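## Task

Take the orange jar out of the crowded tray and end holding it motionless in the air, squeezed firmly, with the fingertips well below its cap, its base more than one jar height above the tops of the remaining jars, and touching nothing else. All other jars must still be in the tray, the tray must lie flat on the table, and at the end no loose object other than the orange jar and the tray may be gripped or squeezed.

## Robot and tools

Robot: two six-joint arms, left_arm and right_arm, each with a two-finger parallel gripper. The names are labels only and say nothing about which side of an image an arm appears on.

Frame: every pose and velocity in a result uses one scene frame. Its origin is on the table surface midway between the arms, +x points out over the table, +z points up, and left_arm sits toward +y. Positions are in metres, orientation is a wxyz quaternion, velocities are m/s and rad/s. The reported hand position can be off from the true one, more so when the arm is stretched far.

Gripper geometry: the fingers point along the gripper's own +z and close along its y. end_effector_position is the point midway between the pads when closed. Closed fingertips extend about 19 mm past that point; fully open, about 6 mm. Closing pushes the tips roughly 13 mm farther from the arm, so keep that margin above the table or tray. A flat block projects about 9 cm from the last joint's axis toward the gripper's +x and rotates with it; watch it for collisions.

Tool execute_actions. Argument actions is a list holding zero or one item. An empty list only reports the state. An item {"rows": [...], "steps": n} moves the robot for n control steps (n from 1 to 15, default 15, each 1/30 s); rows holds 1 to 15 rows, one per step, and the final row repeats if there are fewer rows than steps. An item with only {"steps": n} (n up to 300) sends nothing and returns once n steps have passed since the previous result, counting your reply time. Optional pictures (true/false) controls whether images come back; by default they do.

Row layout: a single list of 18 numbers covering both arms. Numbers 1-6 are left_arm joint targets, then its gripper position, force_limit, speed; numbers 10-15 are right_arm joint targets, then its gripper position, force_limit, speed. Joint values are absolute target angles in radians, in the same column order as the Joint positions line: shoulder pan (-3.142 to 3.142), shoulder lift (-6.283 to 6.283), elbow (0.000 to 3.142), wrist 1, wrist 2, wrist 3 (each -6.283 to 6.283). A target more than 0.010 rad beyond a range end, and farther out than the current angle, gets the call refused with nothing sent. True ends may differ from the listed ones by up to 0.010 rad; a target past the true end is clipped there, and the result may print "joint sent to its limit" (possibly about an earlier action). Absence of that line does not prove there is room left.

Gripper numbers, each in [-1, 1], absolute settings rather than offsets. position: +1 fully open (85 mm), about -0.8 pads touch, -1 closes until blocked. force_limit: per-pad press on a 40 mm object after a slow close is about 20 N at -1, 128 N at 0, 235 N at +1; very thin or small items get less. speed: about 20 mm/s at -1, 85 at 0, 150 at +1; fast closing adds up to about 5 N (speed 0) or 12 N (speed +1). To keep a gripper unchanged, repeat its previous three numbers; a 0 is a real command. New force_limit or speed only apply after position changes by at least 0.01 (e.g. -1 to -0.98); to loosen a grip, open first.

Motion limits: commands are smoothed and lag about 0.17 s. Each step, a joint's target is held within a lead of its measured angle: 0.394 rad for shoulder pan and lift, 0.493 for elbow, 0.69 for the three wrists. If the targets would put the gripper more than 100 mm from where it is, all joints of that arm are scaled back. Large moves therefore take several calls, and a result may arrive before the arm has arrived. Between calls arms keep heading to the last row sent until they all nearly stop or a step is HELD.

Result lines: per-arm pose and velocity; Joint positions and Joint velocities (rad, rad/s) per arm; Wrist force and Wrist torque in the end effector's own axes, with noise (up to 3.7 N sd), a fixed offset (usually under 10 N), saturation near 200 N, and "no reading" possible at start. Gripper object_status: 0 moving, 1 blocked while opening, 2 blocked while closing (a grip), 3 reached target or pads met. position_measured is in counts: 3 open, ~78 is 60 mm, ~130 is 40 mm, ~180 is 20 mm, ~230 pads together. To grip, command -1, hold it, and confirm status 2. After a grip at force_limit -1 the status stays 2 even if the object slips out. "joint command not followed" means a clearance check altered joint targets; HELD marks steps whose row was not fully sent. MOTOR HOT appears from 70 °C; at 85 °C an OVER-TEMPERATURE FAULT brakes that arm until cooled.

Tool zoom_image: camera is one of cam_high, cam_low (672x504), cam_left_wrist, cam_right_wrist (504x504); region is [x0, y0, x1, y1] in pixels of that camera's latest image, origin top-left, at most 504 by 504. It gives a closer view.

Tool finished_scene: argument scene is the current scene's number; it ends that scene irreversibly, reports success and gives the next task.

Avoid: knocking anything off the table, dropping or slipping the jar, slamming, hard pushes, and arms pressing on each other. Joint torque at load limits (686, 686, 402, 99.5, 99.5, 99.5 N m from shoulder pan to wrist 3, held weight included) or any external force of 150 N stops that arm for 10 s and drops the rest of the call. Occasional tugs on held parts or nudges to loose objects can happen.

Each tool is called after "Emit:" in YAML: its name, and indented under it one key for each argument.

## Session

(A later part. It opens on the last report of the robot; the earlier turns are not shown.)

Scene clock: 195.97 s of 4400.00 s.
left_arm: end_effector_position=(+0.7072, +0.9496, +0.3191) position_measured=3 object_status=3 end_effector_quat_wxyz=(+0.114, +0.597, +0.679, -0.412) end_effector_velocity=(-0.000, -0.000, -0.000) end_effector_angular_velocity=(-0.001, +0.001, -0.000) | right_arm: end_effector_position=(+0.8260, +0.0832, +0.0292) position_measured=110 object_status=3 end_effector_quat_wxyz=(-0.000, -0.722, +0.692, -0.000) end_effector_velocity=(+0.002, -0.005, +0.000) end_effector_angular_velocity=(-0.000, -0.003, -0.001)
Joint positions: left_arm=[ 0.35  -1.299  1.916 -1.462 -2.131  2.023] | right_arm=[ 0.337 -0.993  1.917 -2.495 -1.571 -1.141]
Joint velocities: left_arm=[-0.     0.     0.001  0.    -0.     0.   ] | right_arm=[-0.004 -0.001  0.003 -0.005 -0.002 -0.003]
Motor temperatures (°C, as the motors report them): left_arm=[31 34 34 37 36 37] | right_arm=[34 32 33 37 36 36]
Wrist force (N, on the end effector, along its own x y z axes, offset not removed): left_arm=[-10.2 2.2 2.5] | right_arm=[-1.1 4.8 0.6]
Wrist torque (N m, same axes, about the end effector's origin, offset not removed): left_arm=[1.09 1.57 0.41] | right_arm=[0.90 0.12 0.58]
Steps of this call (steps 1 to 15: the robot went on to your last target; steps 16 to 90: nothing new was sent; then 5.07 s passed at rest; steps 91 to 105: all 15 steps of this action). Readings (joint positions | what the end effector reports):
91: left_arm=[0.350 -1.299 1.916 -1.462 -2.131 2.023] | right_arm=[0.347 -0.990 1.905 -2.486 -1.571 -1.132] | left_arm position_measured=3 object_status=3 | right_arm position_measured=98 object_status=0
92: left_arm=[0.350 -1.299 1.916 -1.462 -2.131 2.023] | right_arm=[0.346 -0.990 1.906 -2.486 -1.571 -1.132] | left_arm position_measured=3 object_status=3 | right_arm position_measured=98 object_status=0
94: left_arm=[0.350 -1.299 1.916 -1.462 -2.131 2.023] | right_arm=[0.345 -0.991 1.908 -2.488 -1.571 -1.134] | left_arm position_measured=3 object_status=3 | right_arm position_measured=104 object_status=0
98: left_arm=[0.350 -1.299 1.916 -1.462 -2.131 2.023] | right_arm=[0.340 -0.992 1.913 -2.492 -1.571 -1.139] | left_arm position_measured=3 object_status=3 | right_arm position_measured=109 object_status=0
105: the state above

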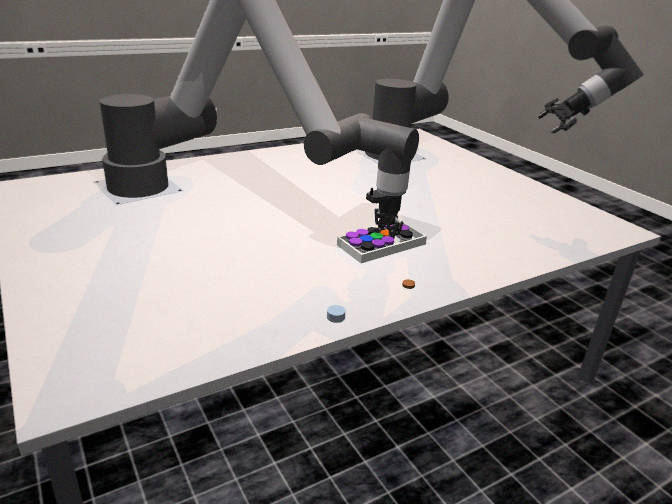

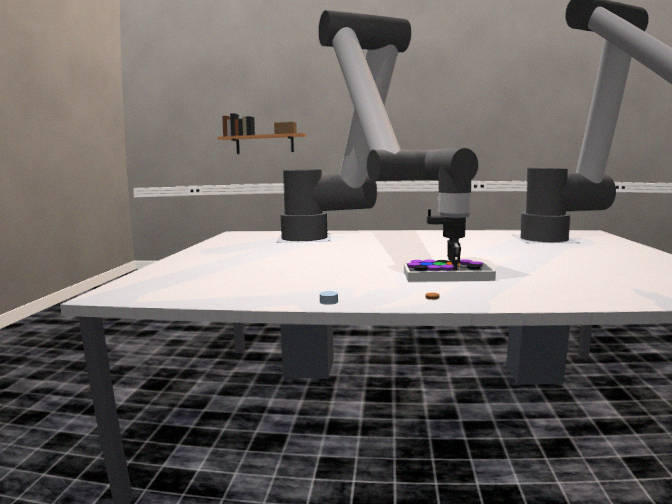

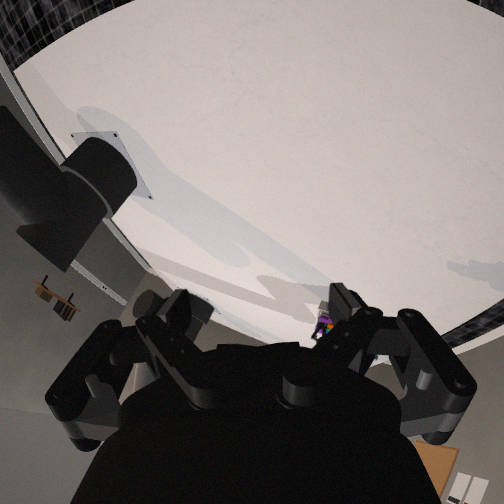

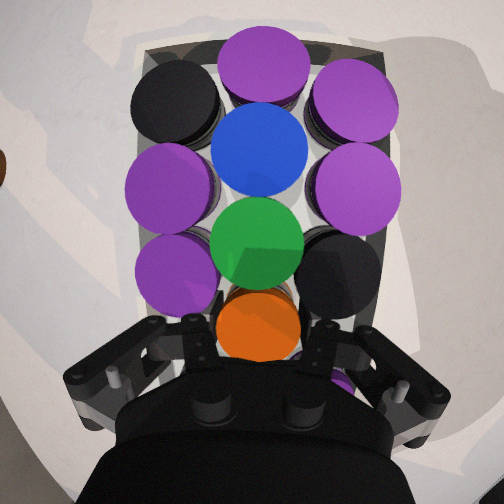

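Emit:
execute_actions:
  actions:
    - {"rows":[[0.35,-1.299,1.916,-1.462,-2.131,2.023,1,0,0,0.333,-0.9944,1.9204,-2.4968,-1.571,-1.146,0.15,0,0]],"steps":10}
  pictures: false

Emit:
execute_actions:
  actions:
    - {"rows":[[0.35,-1.299,1.916,-1.462,-2.131,2.023,1,0,0,0.333,-0.9944,1.9204,-2.4968,-1.571,-1.146,-1,1,-0.5]]}
  pictures: false

Emit:
execute_actions:
  actions:
    - {"steps":10}

Scene clock: 200.37 s of 4400.00 s.
left_arm: end_effector_position=(+0.7072, +0.9496, +0.3191) position_measured=3 object_status=3 end_effector_quat_wxyz=(+0.114, +0.597, +0.679, -0.412) end_effector_velocity=(+0.000, -0.001, -0.000) end_effector_angular_velocity=(-0.000, +0.000, -0.001) | right_arm: end_effector_position=(+0.8265, +0.0791, +0.0292) position_measured=110 object_status=3 end_effector_quat_wxyz=(-0.000, -0.722, +0.692, -0.000) end_effector_velocity=(+0.000, -0.003, +0.000) end_effector_angular_velocity=(+0.002, +0.001, +0.001)
Joint positions: left_arm=[ 0.35  -1.299  1.916 -1.462 -2.131  2.023] | right_arm=[ 0.333 -0.994  1.92  -2.497 -1.571 -1.145]
Joint velocities: left_arm=[-0.001  0.     0.     0.    -0.     0.   ] | right_arm=[-0.003 -0.001  0.003 -0.001  0.002 -0.005]
Motor temperatures (°C, as the motors report them): left_arm=[31 34 34 37 36 37] | right_arm=[34 32 33 37 36 36]
Wrist force (N, on the end effector, along its own x y z axes, offset not removed): left_arm=[-8.2 4.9 5.2] | right_arm=[-4.2 5.2 4.3]
Wrist torque (N m, same axes, about the end effector's origin, offset not removed): left_arm=[1.67 1.26 0.35] | right_arm=[1.13 0.77 0.54]
Steps of this call (steps 1 to 15: the robot went on to your last target; steps 16 to 90: nothing new was sent; then 1.07 s passed at rest; steps 91 to 100: all 10 steps of this action). Readings (joint positions | what the end effector reports):
91: left_arm=[0.350 -1.299 1.916 -1.462 -2.131 2.023] | right_arm=[0.337 -0.993 1.917 -2.495 -1.571 -1.142] | left_arm position_measured=3 object_status=3 | right_arm position_measured=110 object_status=3
92: left_arm=[0.350 -1.299 1.916 -1.462 -2.131 2.023] | right_arm=[0.336 -0.993 1.918 -2.495 -1.571 -1.142] | left_arm position_measured=3 object_status=3 | right_arm position_measured=110 object_status=3
94: left_arm=[0.350 -1.299 1.916 -1.462 -2.131 2.023] | right_arm=[0.335 -0.993 1.919 -2.496 -1.571 -1.144] | left_arm position_measured=3 object_status=3 | right_arm position_measured=110 object_status=3
98: left_arm=[0.350 -1.299 1.916 -1.462 -2.131 2.023] | right_arm=[0.334 -0.994 1.920 -2.496 -1.571 -1.145] | left_arm position_measured=3 object_status=3 | right_arm position_measured=110 object_status=3
100: the state above

Scene clock: 200.87 s of 4400.00 s.
left_arm: end_effector_position=(+0.7072, +0.9496, +0.3191) position_measured=3 object_status=3 end_effector_quat_wxyz=(+0.114, +0.597, +0.679, -0.412) end_effector_velocity=(-0.001, -0.000, -0.001) end_effector_angular_velocity=(-0.000, +0.001, -0.001) | right_arm: end_effector_position=(+0.8267, +0.0786, +0.0294) position_measured=131 object_status=0 end_effector_quat_wxyz=(+0.000, -0.722, +0.692, -0.000) end_effector_velocity=(+0.000, -0.001, +0.000) end_effector_angular_velocity=(-0.001, -0.000, +0.000)
Joint positions: left_arm=[ 0.35  -1.299  1.916 -1.462 -2.131  2.023] | right_arm=[ 0.333 -0.995  1.92  -2.497 -1.571 -1.146]
Joint velocities: left_arm=[-0.     0.     0.001  0.     0.     0.   ] | right_arm=[-0.    -0.    -0.     0.001 -0.001 -0.001]
Motor temperatures (°C, as the motors report them): left_arm=[31 34 34 37 36 37] | right_arm=[34 32 33 37 36 36]
Wrist force (N, on the end effector, along its own x y z axes, offset not removed): left_arm=[-10.1 4.5 3.7] | right_arm=[0.8 17.5 -47.4]
Wrist torque (N m, same axes, about the end effector's origin, offset not removed): left_arm=[1.57 1.66 0.33] | right_arm=[-0.21 0.67 0.48]
Steps of this call (steps 1 to 15: all 15 steps of this action). Readings (joint positions | what the end effector reports):
1: left_arm=[0.350 -1.299 1.916 -1.462 -2.131 2.023] | right_arm=[0.333 -0.994 1.920 -2.497 -1.571 -1.146] | left_arm position_measured=3 object_status=3 | right_arm position_measured=110 object_status=0
2: left_arm=[0.350 -1.299 1.916 -1.462 -2.131 2.023] | right_arm=[0.333 -0.994 1.920 -2.497 -1.571 -1.146] | left_arm position_measured=3 object_status=3 | right_arm position_measured=110 object_status=0
4: left_arm=[0.350 -1.299 1.916 -1.462 -2.131 2.023] | right_arm=[0.333 -0.994 1.920 -2.497 -1.571 -1.146] | left_arm position_measured=3 object_status=3 | right_arm position_measured=114 object_status=0
8: left_arm=[0.350 -1.299 1.916 -1.462 -2.131 2.023] | right_arm=[0.333 -0.994 1.920 -2.497 -1.571 -1.146] | left_arm position_measured=3 object_status=3 | right_arm position_measured=127 object_status=0
15: the state above

Scene clock: 201.20 s of 4400.00 s.
left_arm: end_effector_position=(+0.7072, +0.9496, +0.3191) position_measured=3 object_status=3 end_effector_quat_wxyz=(+0.114, +0.597, +0.679, -0.412) end_effector_velocity=(-0.000, -0.000, +0.000) end_effector_angular_velocity=(-0.000, +0.000, -0.000) | right_arm: end_effector_position=(+0.8267, +0.0786, +0.0294) position_measured=131 object_status=2 end_effector_quat_wxyz=(+0.000, -0.722, +0.692, -0.000) end_effector_velocity=(-0.001, -0.001, -0.001) end_effector_angular_velocity=(-0.002, +0.000, -0.001)
Joint positions: left_arm=[ 0.35  -1.299  1.916 -1.462 -2.131  2.023] | right_arm=[ 0.333 -0.995  1.92  -2.497 -1.571 -1.146]
Joint velocities: left_arm=[-0. -0.  0.  0. -0. -0.] | right_arm=[-0.     0.     0.001 -0.    -0.001  0.001]
Motor temperatures (°C, as the motors report them): left_arm=[31 34 34 37 36 37] | right_arm=[34 32 33 37 36 36]
Wrist force (N, on the end effector, along its own x y z axes, offset not removed): left_arm=[-10.1 7.6 6.5] | right_arm=[2.6 18.8 -46.7]
Wrist torque (N m, same axes, about the end effector's origin, offset not removed): left_arm=[2.25 1.75 0.41] | right_arm=[0.33 -0.07 0.54]
Steps of this call (steps 1 to 10: the robot went on to your last target). Readings (joint positions | what the end effector reports):
1: left_arm=[0.350 -1.299 1.916 -1.462 -2.131 2.023] | right_arm=[0.333 -0.995 1.920 -2.497 -1.571 -1.146] | left_arm position_measured=3 object_status=3 | right_arm position_measured=131 object_status=0
2: left_arm=[0.350 -1.299 1.916 -1.462 -2.131 2.023] | right_arm=[0.333 -0.995 1.920 -2.497 -1.571 -1.146] | left_arm position_measured=3 object_status=3 | right_arm position_measured=131 object_status=2
4: left_arm=[0.350 -1.299 1.916 -1.462 -2.131 2.023] | right_arm=[0.333 -0.995 1.920 -2.497 -1.571 -1.146] | left_arm position_measured=3 object_status=3 | right_arm position_measured=131 object_status=2
8: left_arm=[0.350 -1.299 1.916 -1.462 -2.131 2.023] | right_arm=[0.333 -0.995 1.920 -2.497 -1.571 -1.146] | left_arm position_measured=3 object_status=3 | right_arm position_measured=131 object_status=2
10: the state above

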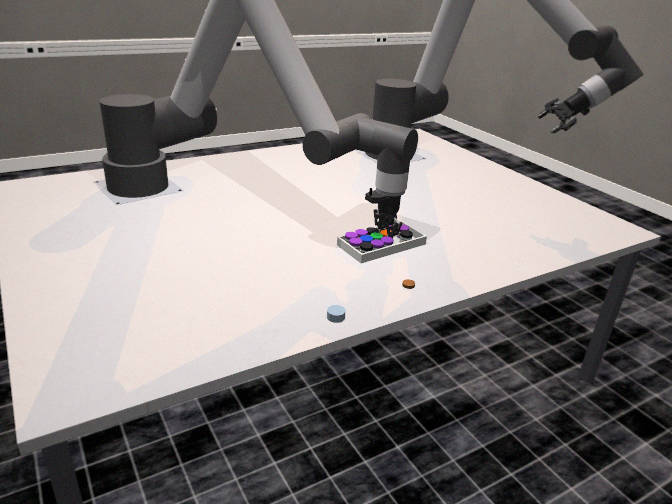

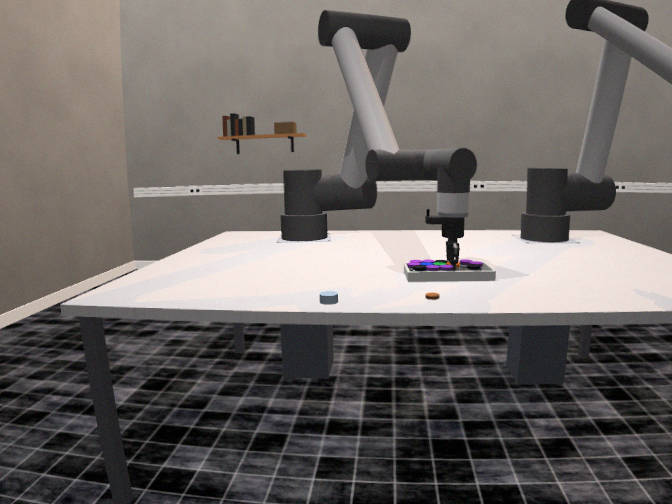

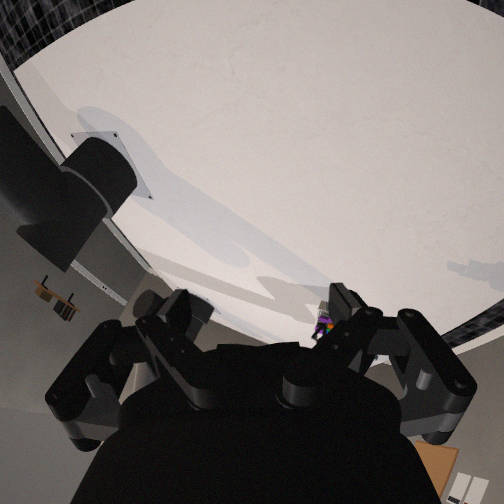

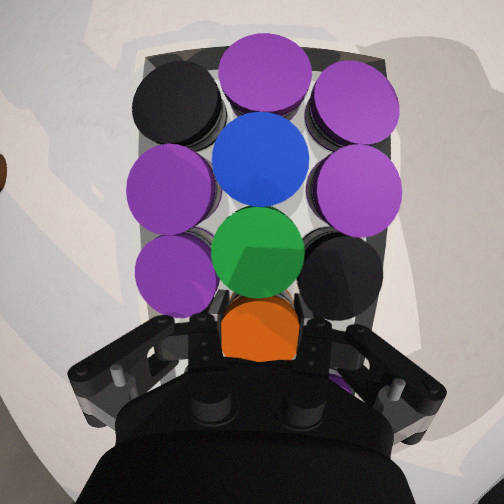

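Lift with a little +y, then up.

Emit:
execute_actions:
  actions:
    - {"rows":[[0.35,-1.299,1.916,-1.462,-2.131,2.023,1,0,0,0.339,-0.997,1.913,-2.4868,-1.571,-1.14,-1,1,-0.5]],"steps":7}
  pictures: false

Emit:
execute_actions:
  actions:
    - {"rows":[[0.35,-1.299,1.916,-1.462,-2.131,2.023,1,0,0,0.339,-1.045,1.899,-2.4248,-1.571,-1.14,-1,1,-0.5]],"steps":8}
  pictures: false

Emit:
execute_actions:
  actions:
    - {"rows":[[0.35,-1.299,1.916,-1.462,-2.131,2.023,1,0,0,0.339,-1.165,1.84,-2.2458,-1.571,-1.14,-1,1,-0.5]]}
  pictures: false

Emit:
execute_actions:
  actions:
    - {"steps":25}

Scene clock: 206.40 s of 4400.00 s.
left_arm: end_effector_position=(+0.7072, +0.9496, +0.3191) position_measured=3 object_status=3 end_effector_quat_wxyz=(+0.114, +0.597, +0.679, -0.412) end_effector_velocity=(-0.000, -0.000, -0.000) end_effector_angular_velocity=(-0.001, +0.000, -0.000) | right_arm: end_effector_position=(+0.8260, +0.0832, +0.0325) position_measured=132 object_status=2 end_effector_quat_wxyz=(-0.000, -0.722, +0.692, +0.000) end_effector_velocity=(-0.001, +0.015, +0.012) end_effector_angular_velocity=(-0.001, -0.000, -0.002)
Joint positions: left_arm=[ 0.35  -1.299  1.916 -1.462 -2.131  2.023] | right_arm=[ 0.337 -0.996  1.915 -2.49  -1.571 -1.142]
Joint velocities: left_arm=[-0.     0.     0.     0.    -0.     0.001] | right_arm=[ 0.014 -0.005 -0.016  0.022 -0.001  0.016]
Motor temperatures (°C, as the motors report them): left_arm=[31 34 34 37 36 37] | right_arm=[34 32 33 37 36 36]
Wrist force (N, on the end effector, along its own x y z axes, offset not removed): left_arm=[-7.8 6.3 -2.5] | right_arm=[0.9 2.0 1.7]
Wrist torque (N m, same axes, about the end effector's origin, offset not removed): left_arm=[1.93 1.11 0.33] | right_arm=[0.43 0.30 0.51]
Steps of this call (steps 1 to 15: the robot went on to your last target; steps 16 to 90: nothing new was sent; then 1.97 s passed at rest; steps 91 to 97: all 7 steps of this action). Readings (joint positions | what the end effector reports):
91: left_arm=[0.350 -1.299 1.916 -1.462 -2.131 2.023] | right_arm=[0.333 -0.994 1.920 -2.497 -1.571 -1.146] | left_arm position_measured=3 object_status=3 | right_arm position_measured=131 object_status=2
92: left_arm=[0.350 -1.299 1.916 -1.462 -2.131 2.023] | right_arm=[0.333 -0.995 1.920 -2.496 -1.571 -1.146] | left_arm position_measured=3 object_status=3 | right_arm position_measured=131 object_status=2
94: left_arm=[0.350 -1.299 1.916 -1.462 -2.131 2.023] | right_arm=[0.335 -0.995 1.918 -2.493 -1.571 -1.144] | left_arm position_measured=3 object_status=3 | right_arm position_measured=131 object_status=2
97: the state above

Scene clock: 206.67 s of 4400.00 s.
left_arm: end_effector_position=(+0.7072, +0.9496, +0.3191) position_measured=3 object_status=3 end_effector_quat_wxyz=(+0.114, +0.597, +0.679, -0.412) end_effector_velocity=(-0.001, -0.000, -0.002) end_effector_angular_velocity=(-0.001, +0.002, +0.000) | right_arm: end_effector_position=(+0.8263, +0.0853, +0.0735) position_measured=132 object_status=2 end_effector_quat_wxyz=(+0.000, -0.722, +0.692, -0.000) end_effector_velocity=(-0.002, +0.002, +0.092) end_effector_angular_velocity=(+0.001, +0.000, +0.002)
Joint positions: left_arm=[ 0.35  -1.299  1.916 -1.462 -2.131  2.023] | right_arm=[ 0.339 -1.034  1.902 -2.439 -1.571 -1.14 ]
Joint velocities: left_arm=[ 0.     0.001  0.002 -0.    -0.     0.   ] | right_arm=[ 0.002 -0.087 -0.028  0.114  0.001  0.   ]
Motor temperatures (°C, as the motors report them): left_arm=[31 34 34 37 36 37] | right_arm=[34 32 33 37 36 36]
Wrist force (N, on the end effector, along its own x y z axes, offset not removed): left_arm=[-8.3 5.9 4.8] | right_arm=[2.6 2.3 0.6]
Wrist torque (N m, same axes, about the end effector's origin, offset not removed): left_arm=[2.01 1.31 0.31] | right_arm=[0.55 -0.07 0.54]
Steps of this call (steps 1 to 8: all 8 steps of this action). Readings (joint positions | what the end effector reports):
1: left_arm=[0.350 -1.299 1.916 -1.462 -2.131 2.023] | right_arm=[0.338 -0.996 1.915 -2.489 -1.571 -1.141] | left_arm position_measured=3 object_status=3 | right_arm position_measured=132 object_status=2
2: left_arm=[0.350 -1.299 1.916 -1.462 -2.131 2.023] | right_arm=[0.338 -0.998 1.914 -2.486 -1.571 -1.141] | left_arm position_measured=3 object_status=3 | right_arm position_measured=132 object_status=2
4: left_arm=[0.350 -1.299 1.916 -1.462 -2.131 2.023] | right_arm=[0.338 -1.014 1.908 -2.466 -1.571 -1.141] | left_arm position_measured=3 object_status=3 | right_arm position_measured=132 object_status=2
8: the state above

Scene clock: 207.17 s of 4400.00 s.
left_arm: end_effector_position=(+0.7072, +0.9496, +0.3191) position_measured=3 object_status=3 end_effector_quat_wxyz=(+0.114, +0.597, +0.679, -0.412) end_effector_velocity=(-0.000, +0.000, +0.000) end_effector_angular_velocity=(-0.000, +0.000, -0.000) | right_arm: end_effector_position=(+0.8249, +0.0848, +0.2174) position_measured=132 object_status=2 end_effector_quat_wxyz=(+0.000, -0.722, +0.692, -0.000) end_effector_velocity=(-0.007, -0.004, +0.064) end_effector_angular_velocity=(-0.002, +0.004, -0.001)
Joint positions: left_arm=[ 0.35  -1.299  1.916 -1.462 -2.131  2.023] | right_arm=[ 0.339 -1.158  1.843 -2.257 -1.571 -1.14 ]
Joint velocities: left_arm=[ 0.     0.    -0.     0.001  0.     0.   ] | right_arm=[ 0.    -0.055 -0.025  0.085 -0.001  0.001]
Motor temperatures (°C, as the motors report them): left_arm=[31 34 34 37 36 37] | right_arm=[34 32 33 37 36 36]
Wrist force (N, on the end effector, along its own x y z axes, offset not removed): left_arm=[-6.2 3.6 3.9] | right_arm=[-1.8 1.0 1.1]
Wrist torque (N m, same axes, about the end effector's origin, offset not removed): left_arm=[1.53 0.83 0.40] | right_arm=[0.44 0.91 0.60]
Steps of this call (steps 1 to 15: all 15 steps of this action). Readings (joint positions | what the end effector reports):
1: left_arm=[0.350 -1.299 1.916 -1.462 -2.131 2.023] | right_arm=[0.339 -1.037 1.902 -2.436 -1.571 -1.140] | left_arm position_measured=3 object_status=3 | right_arm position_measured=132 object_status=2
2: left_arm=[0.350 -1.299 1.916 -1.462 -2.131 2.023] | right_arm=[0.339 -1.041 1.899 -2.431 -1.571 -1.140] | left_arm position_measured=3 object_status=3 | right_arm position_measured=132 object_status=2
4: left_arm=[0.350 -1.299 1.916 -1.462 -2.131 2.023] | right_arm=[0.339 -1.067 1.886 -2.395 -1.571 -1.140] | left_arm position_measured=3 object_status=3 | right_arm position_measured=132 object_status=2
8: left_arm=[0.350 -1.299 1.916 -1.462 -2.131 2.023] | right_arm=[0.339 -1.120 1.861 -2.314 -1.571 -1.140] | left_arm position_measured=3 object_status=3 | right_arm position_measured=132 object_status=2
15: the state above

Scene clock: 208.00 s of 4400.00 s.
left_arm: end_effector_position=(+0.7072, +0.9496, +0.3191) position_measured=3 object_status=3 end_effector_quat_wxyz=(+0.114, +0.597, +0.679, -0.412) end_effector_velocity=(+0.001, -0.000, +0.000) end_effector_angular_velocity=(+0.000, -0.000, -0.001) | right_arm: end_effector_position=(+0.8239, +0.0844, +0.2254) position_measured=132 object_status=2 end_effector_quat_wxyz=(-0.000, -0.722, +0.692, -0.000) end_effector_velocity=(+0.000, +0.000, +0.001) end_effector_angular_velocity=(+0.001, -0.001, -0.000)
Joint positions: left_arm=[ 0.35  -1.299  1.916 -1.462 -2.131  2.023] | right_arm=[ 0.339 -1.165  1.84  -2.246 -1.571 -1.14 ]
Joint velocities: left_arm=[-0.001  0.001 -0.001 -0.    -0.    -0.   ] | right_arm=[ 0. -0. -0. -0.  0.  0.]
Motor temperatures (°C, as the motors report them): left_arm=[31 34 34 37 36 37] | right_arm=[34 32 33 37 36 36]
Wrist force (N, on the end effector, along its own x y z axes, offset not removed): left_arm=[-13.4 0.1 2.5] | right_arm=[1.2 1.4 -2.0]
Wrist torque (N m, same axes, about the end effector's origin, offset not removed): left_arm=[0.73 2.21 0.34] | right_arm=[0.32 0.16 0.58]
Steps of this call (steps 1 to 25: the robot went on to your last target). Readings (joint positions | what the end effector reports):
1: left_arm=[0.350 -1.299 1.916 -1.462 -2.131 2.023] | right_arm=[0.339 -1.160 1.843 -2.254 -1.571 -1.140] | left_arm position_measured=3 object_status=3 | right_arm position_measured=132 object_status=2
2: left_arm=[0.350 -1.299 1.916 -1.462 -2.131 2.023] | right_arm=[0.339 -1.161 1.842 -2.252 -1.571 -1.140] | left_arm position_measured=3 object_status=3 | right_arm position_measured=132 object_status=2
4: left_arm=[0.350 -1.299 1.916 -1.462 -2.131 2.023] | right_arm=[0.339 -1.163 1.841 -2.250 -1.571 -1.140] | left_arm position_measured=3 object_status=3 | right_arm position_measured=132 object_status=2
8: left_arm=[0.350 -1.299 1.916 -1.462 -2.131 2.023] | right_arm=[0.339 -1.164 1.840 -2.247 -1.571 -1.140] | left_arm position_measured=3 object_status=3 | right_arm position_measured=132 object_status=2
25: the state above

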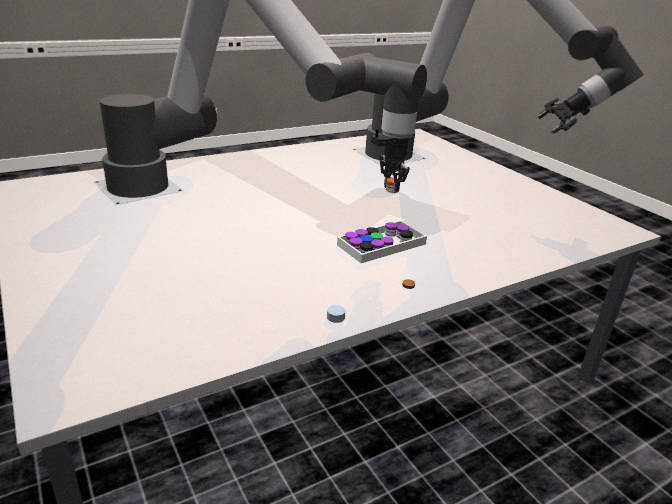

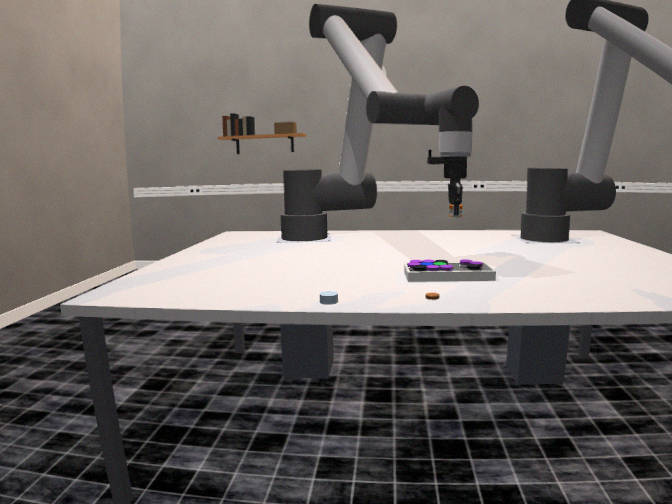

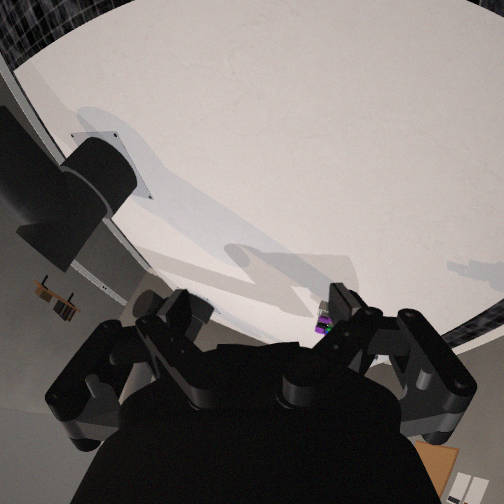

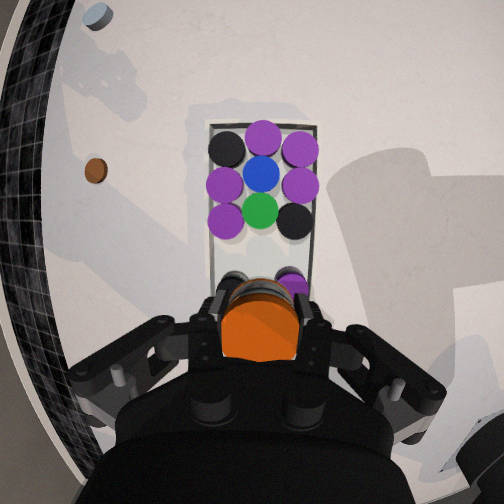

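Emit:
finished_scene:
  scene: 1

The scene is finished: the task was done.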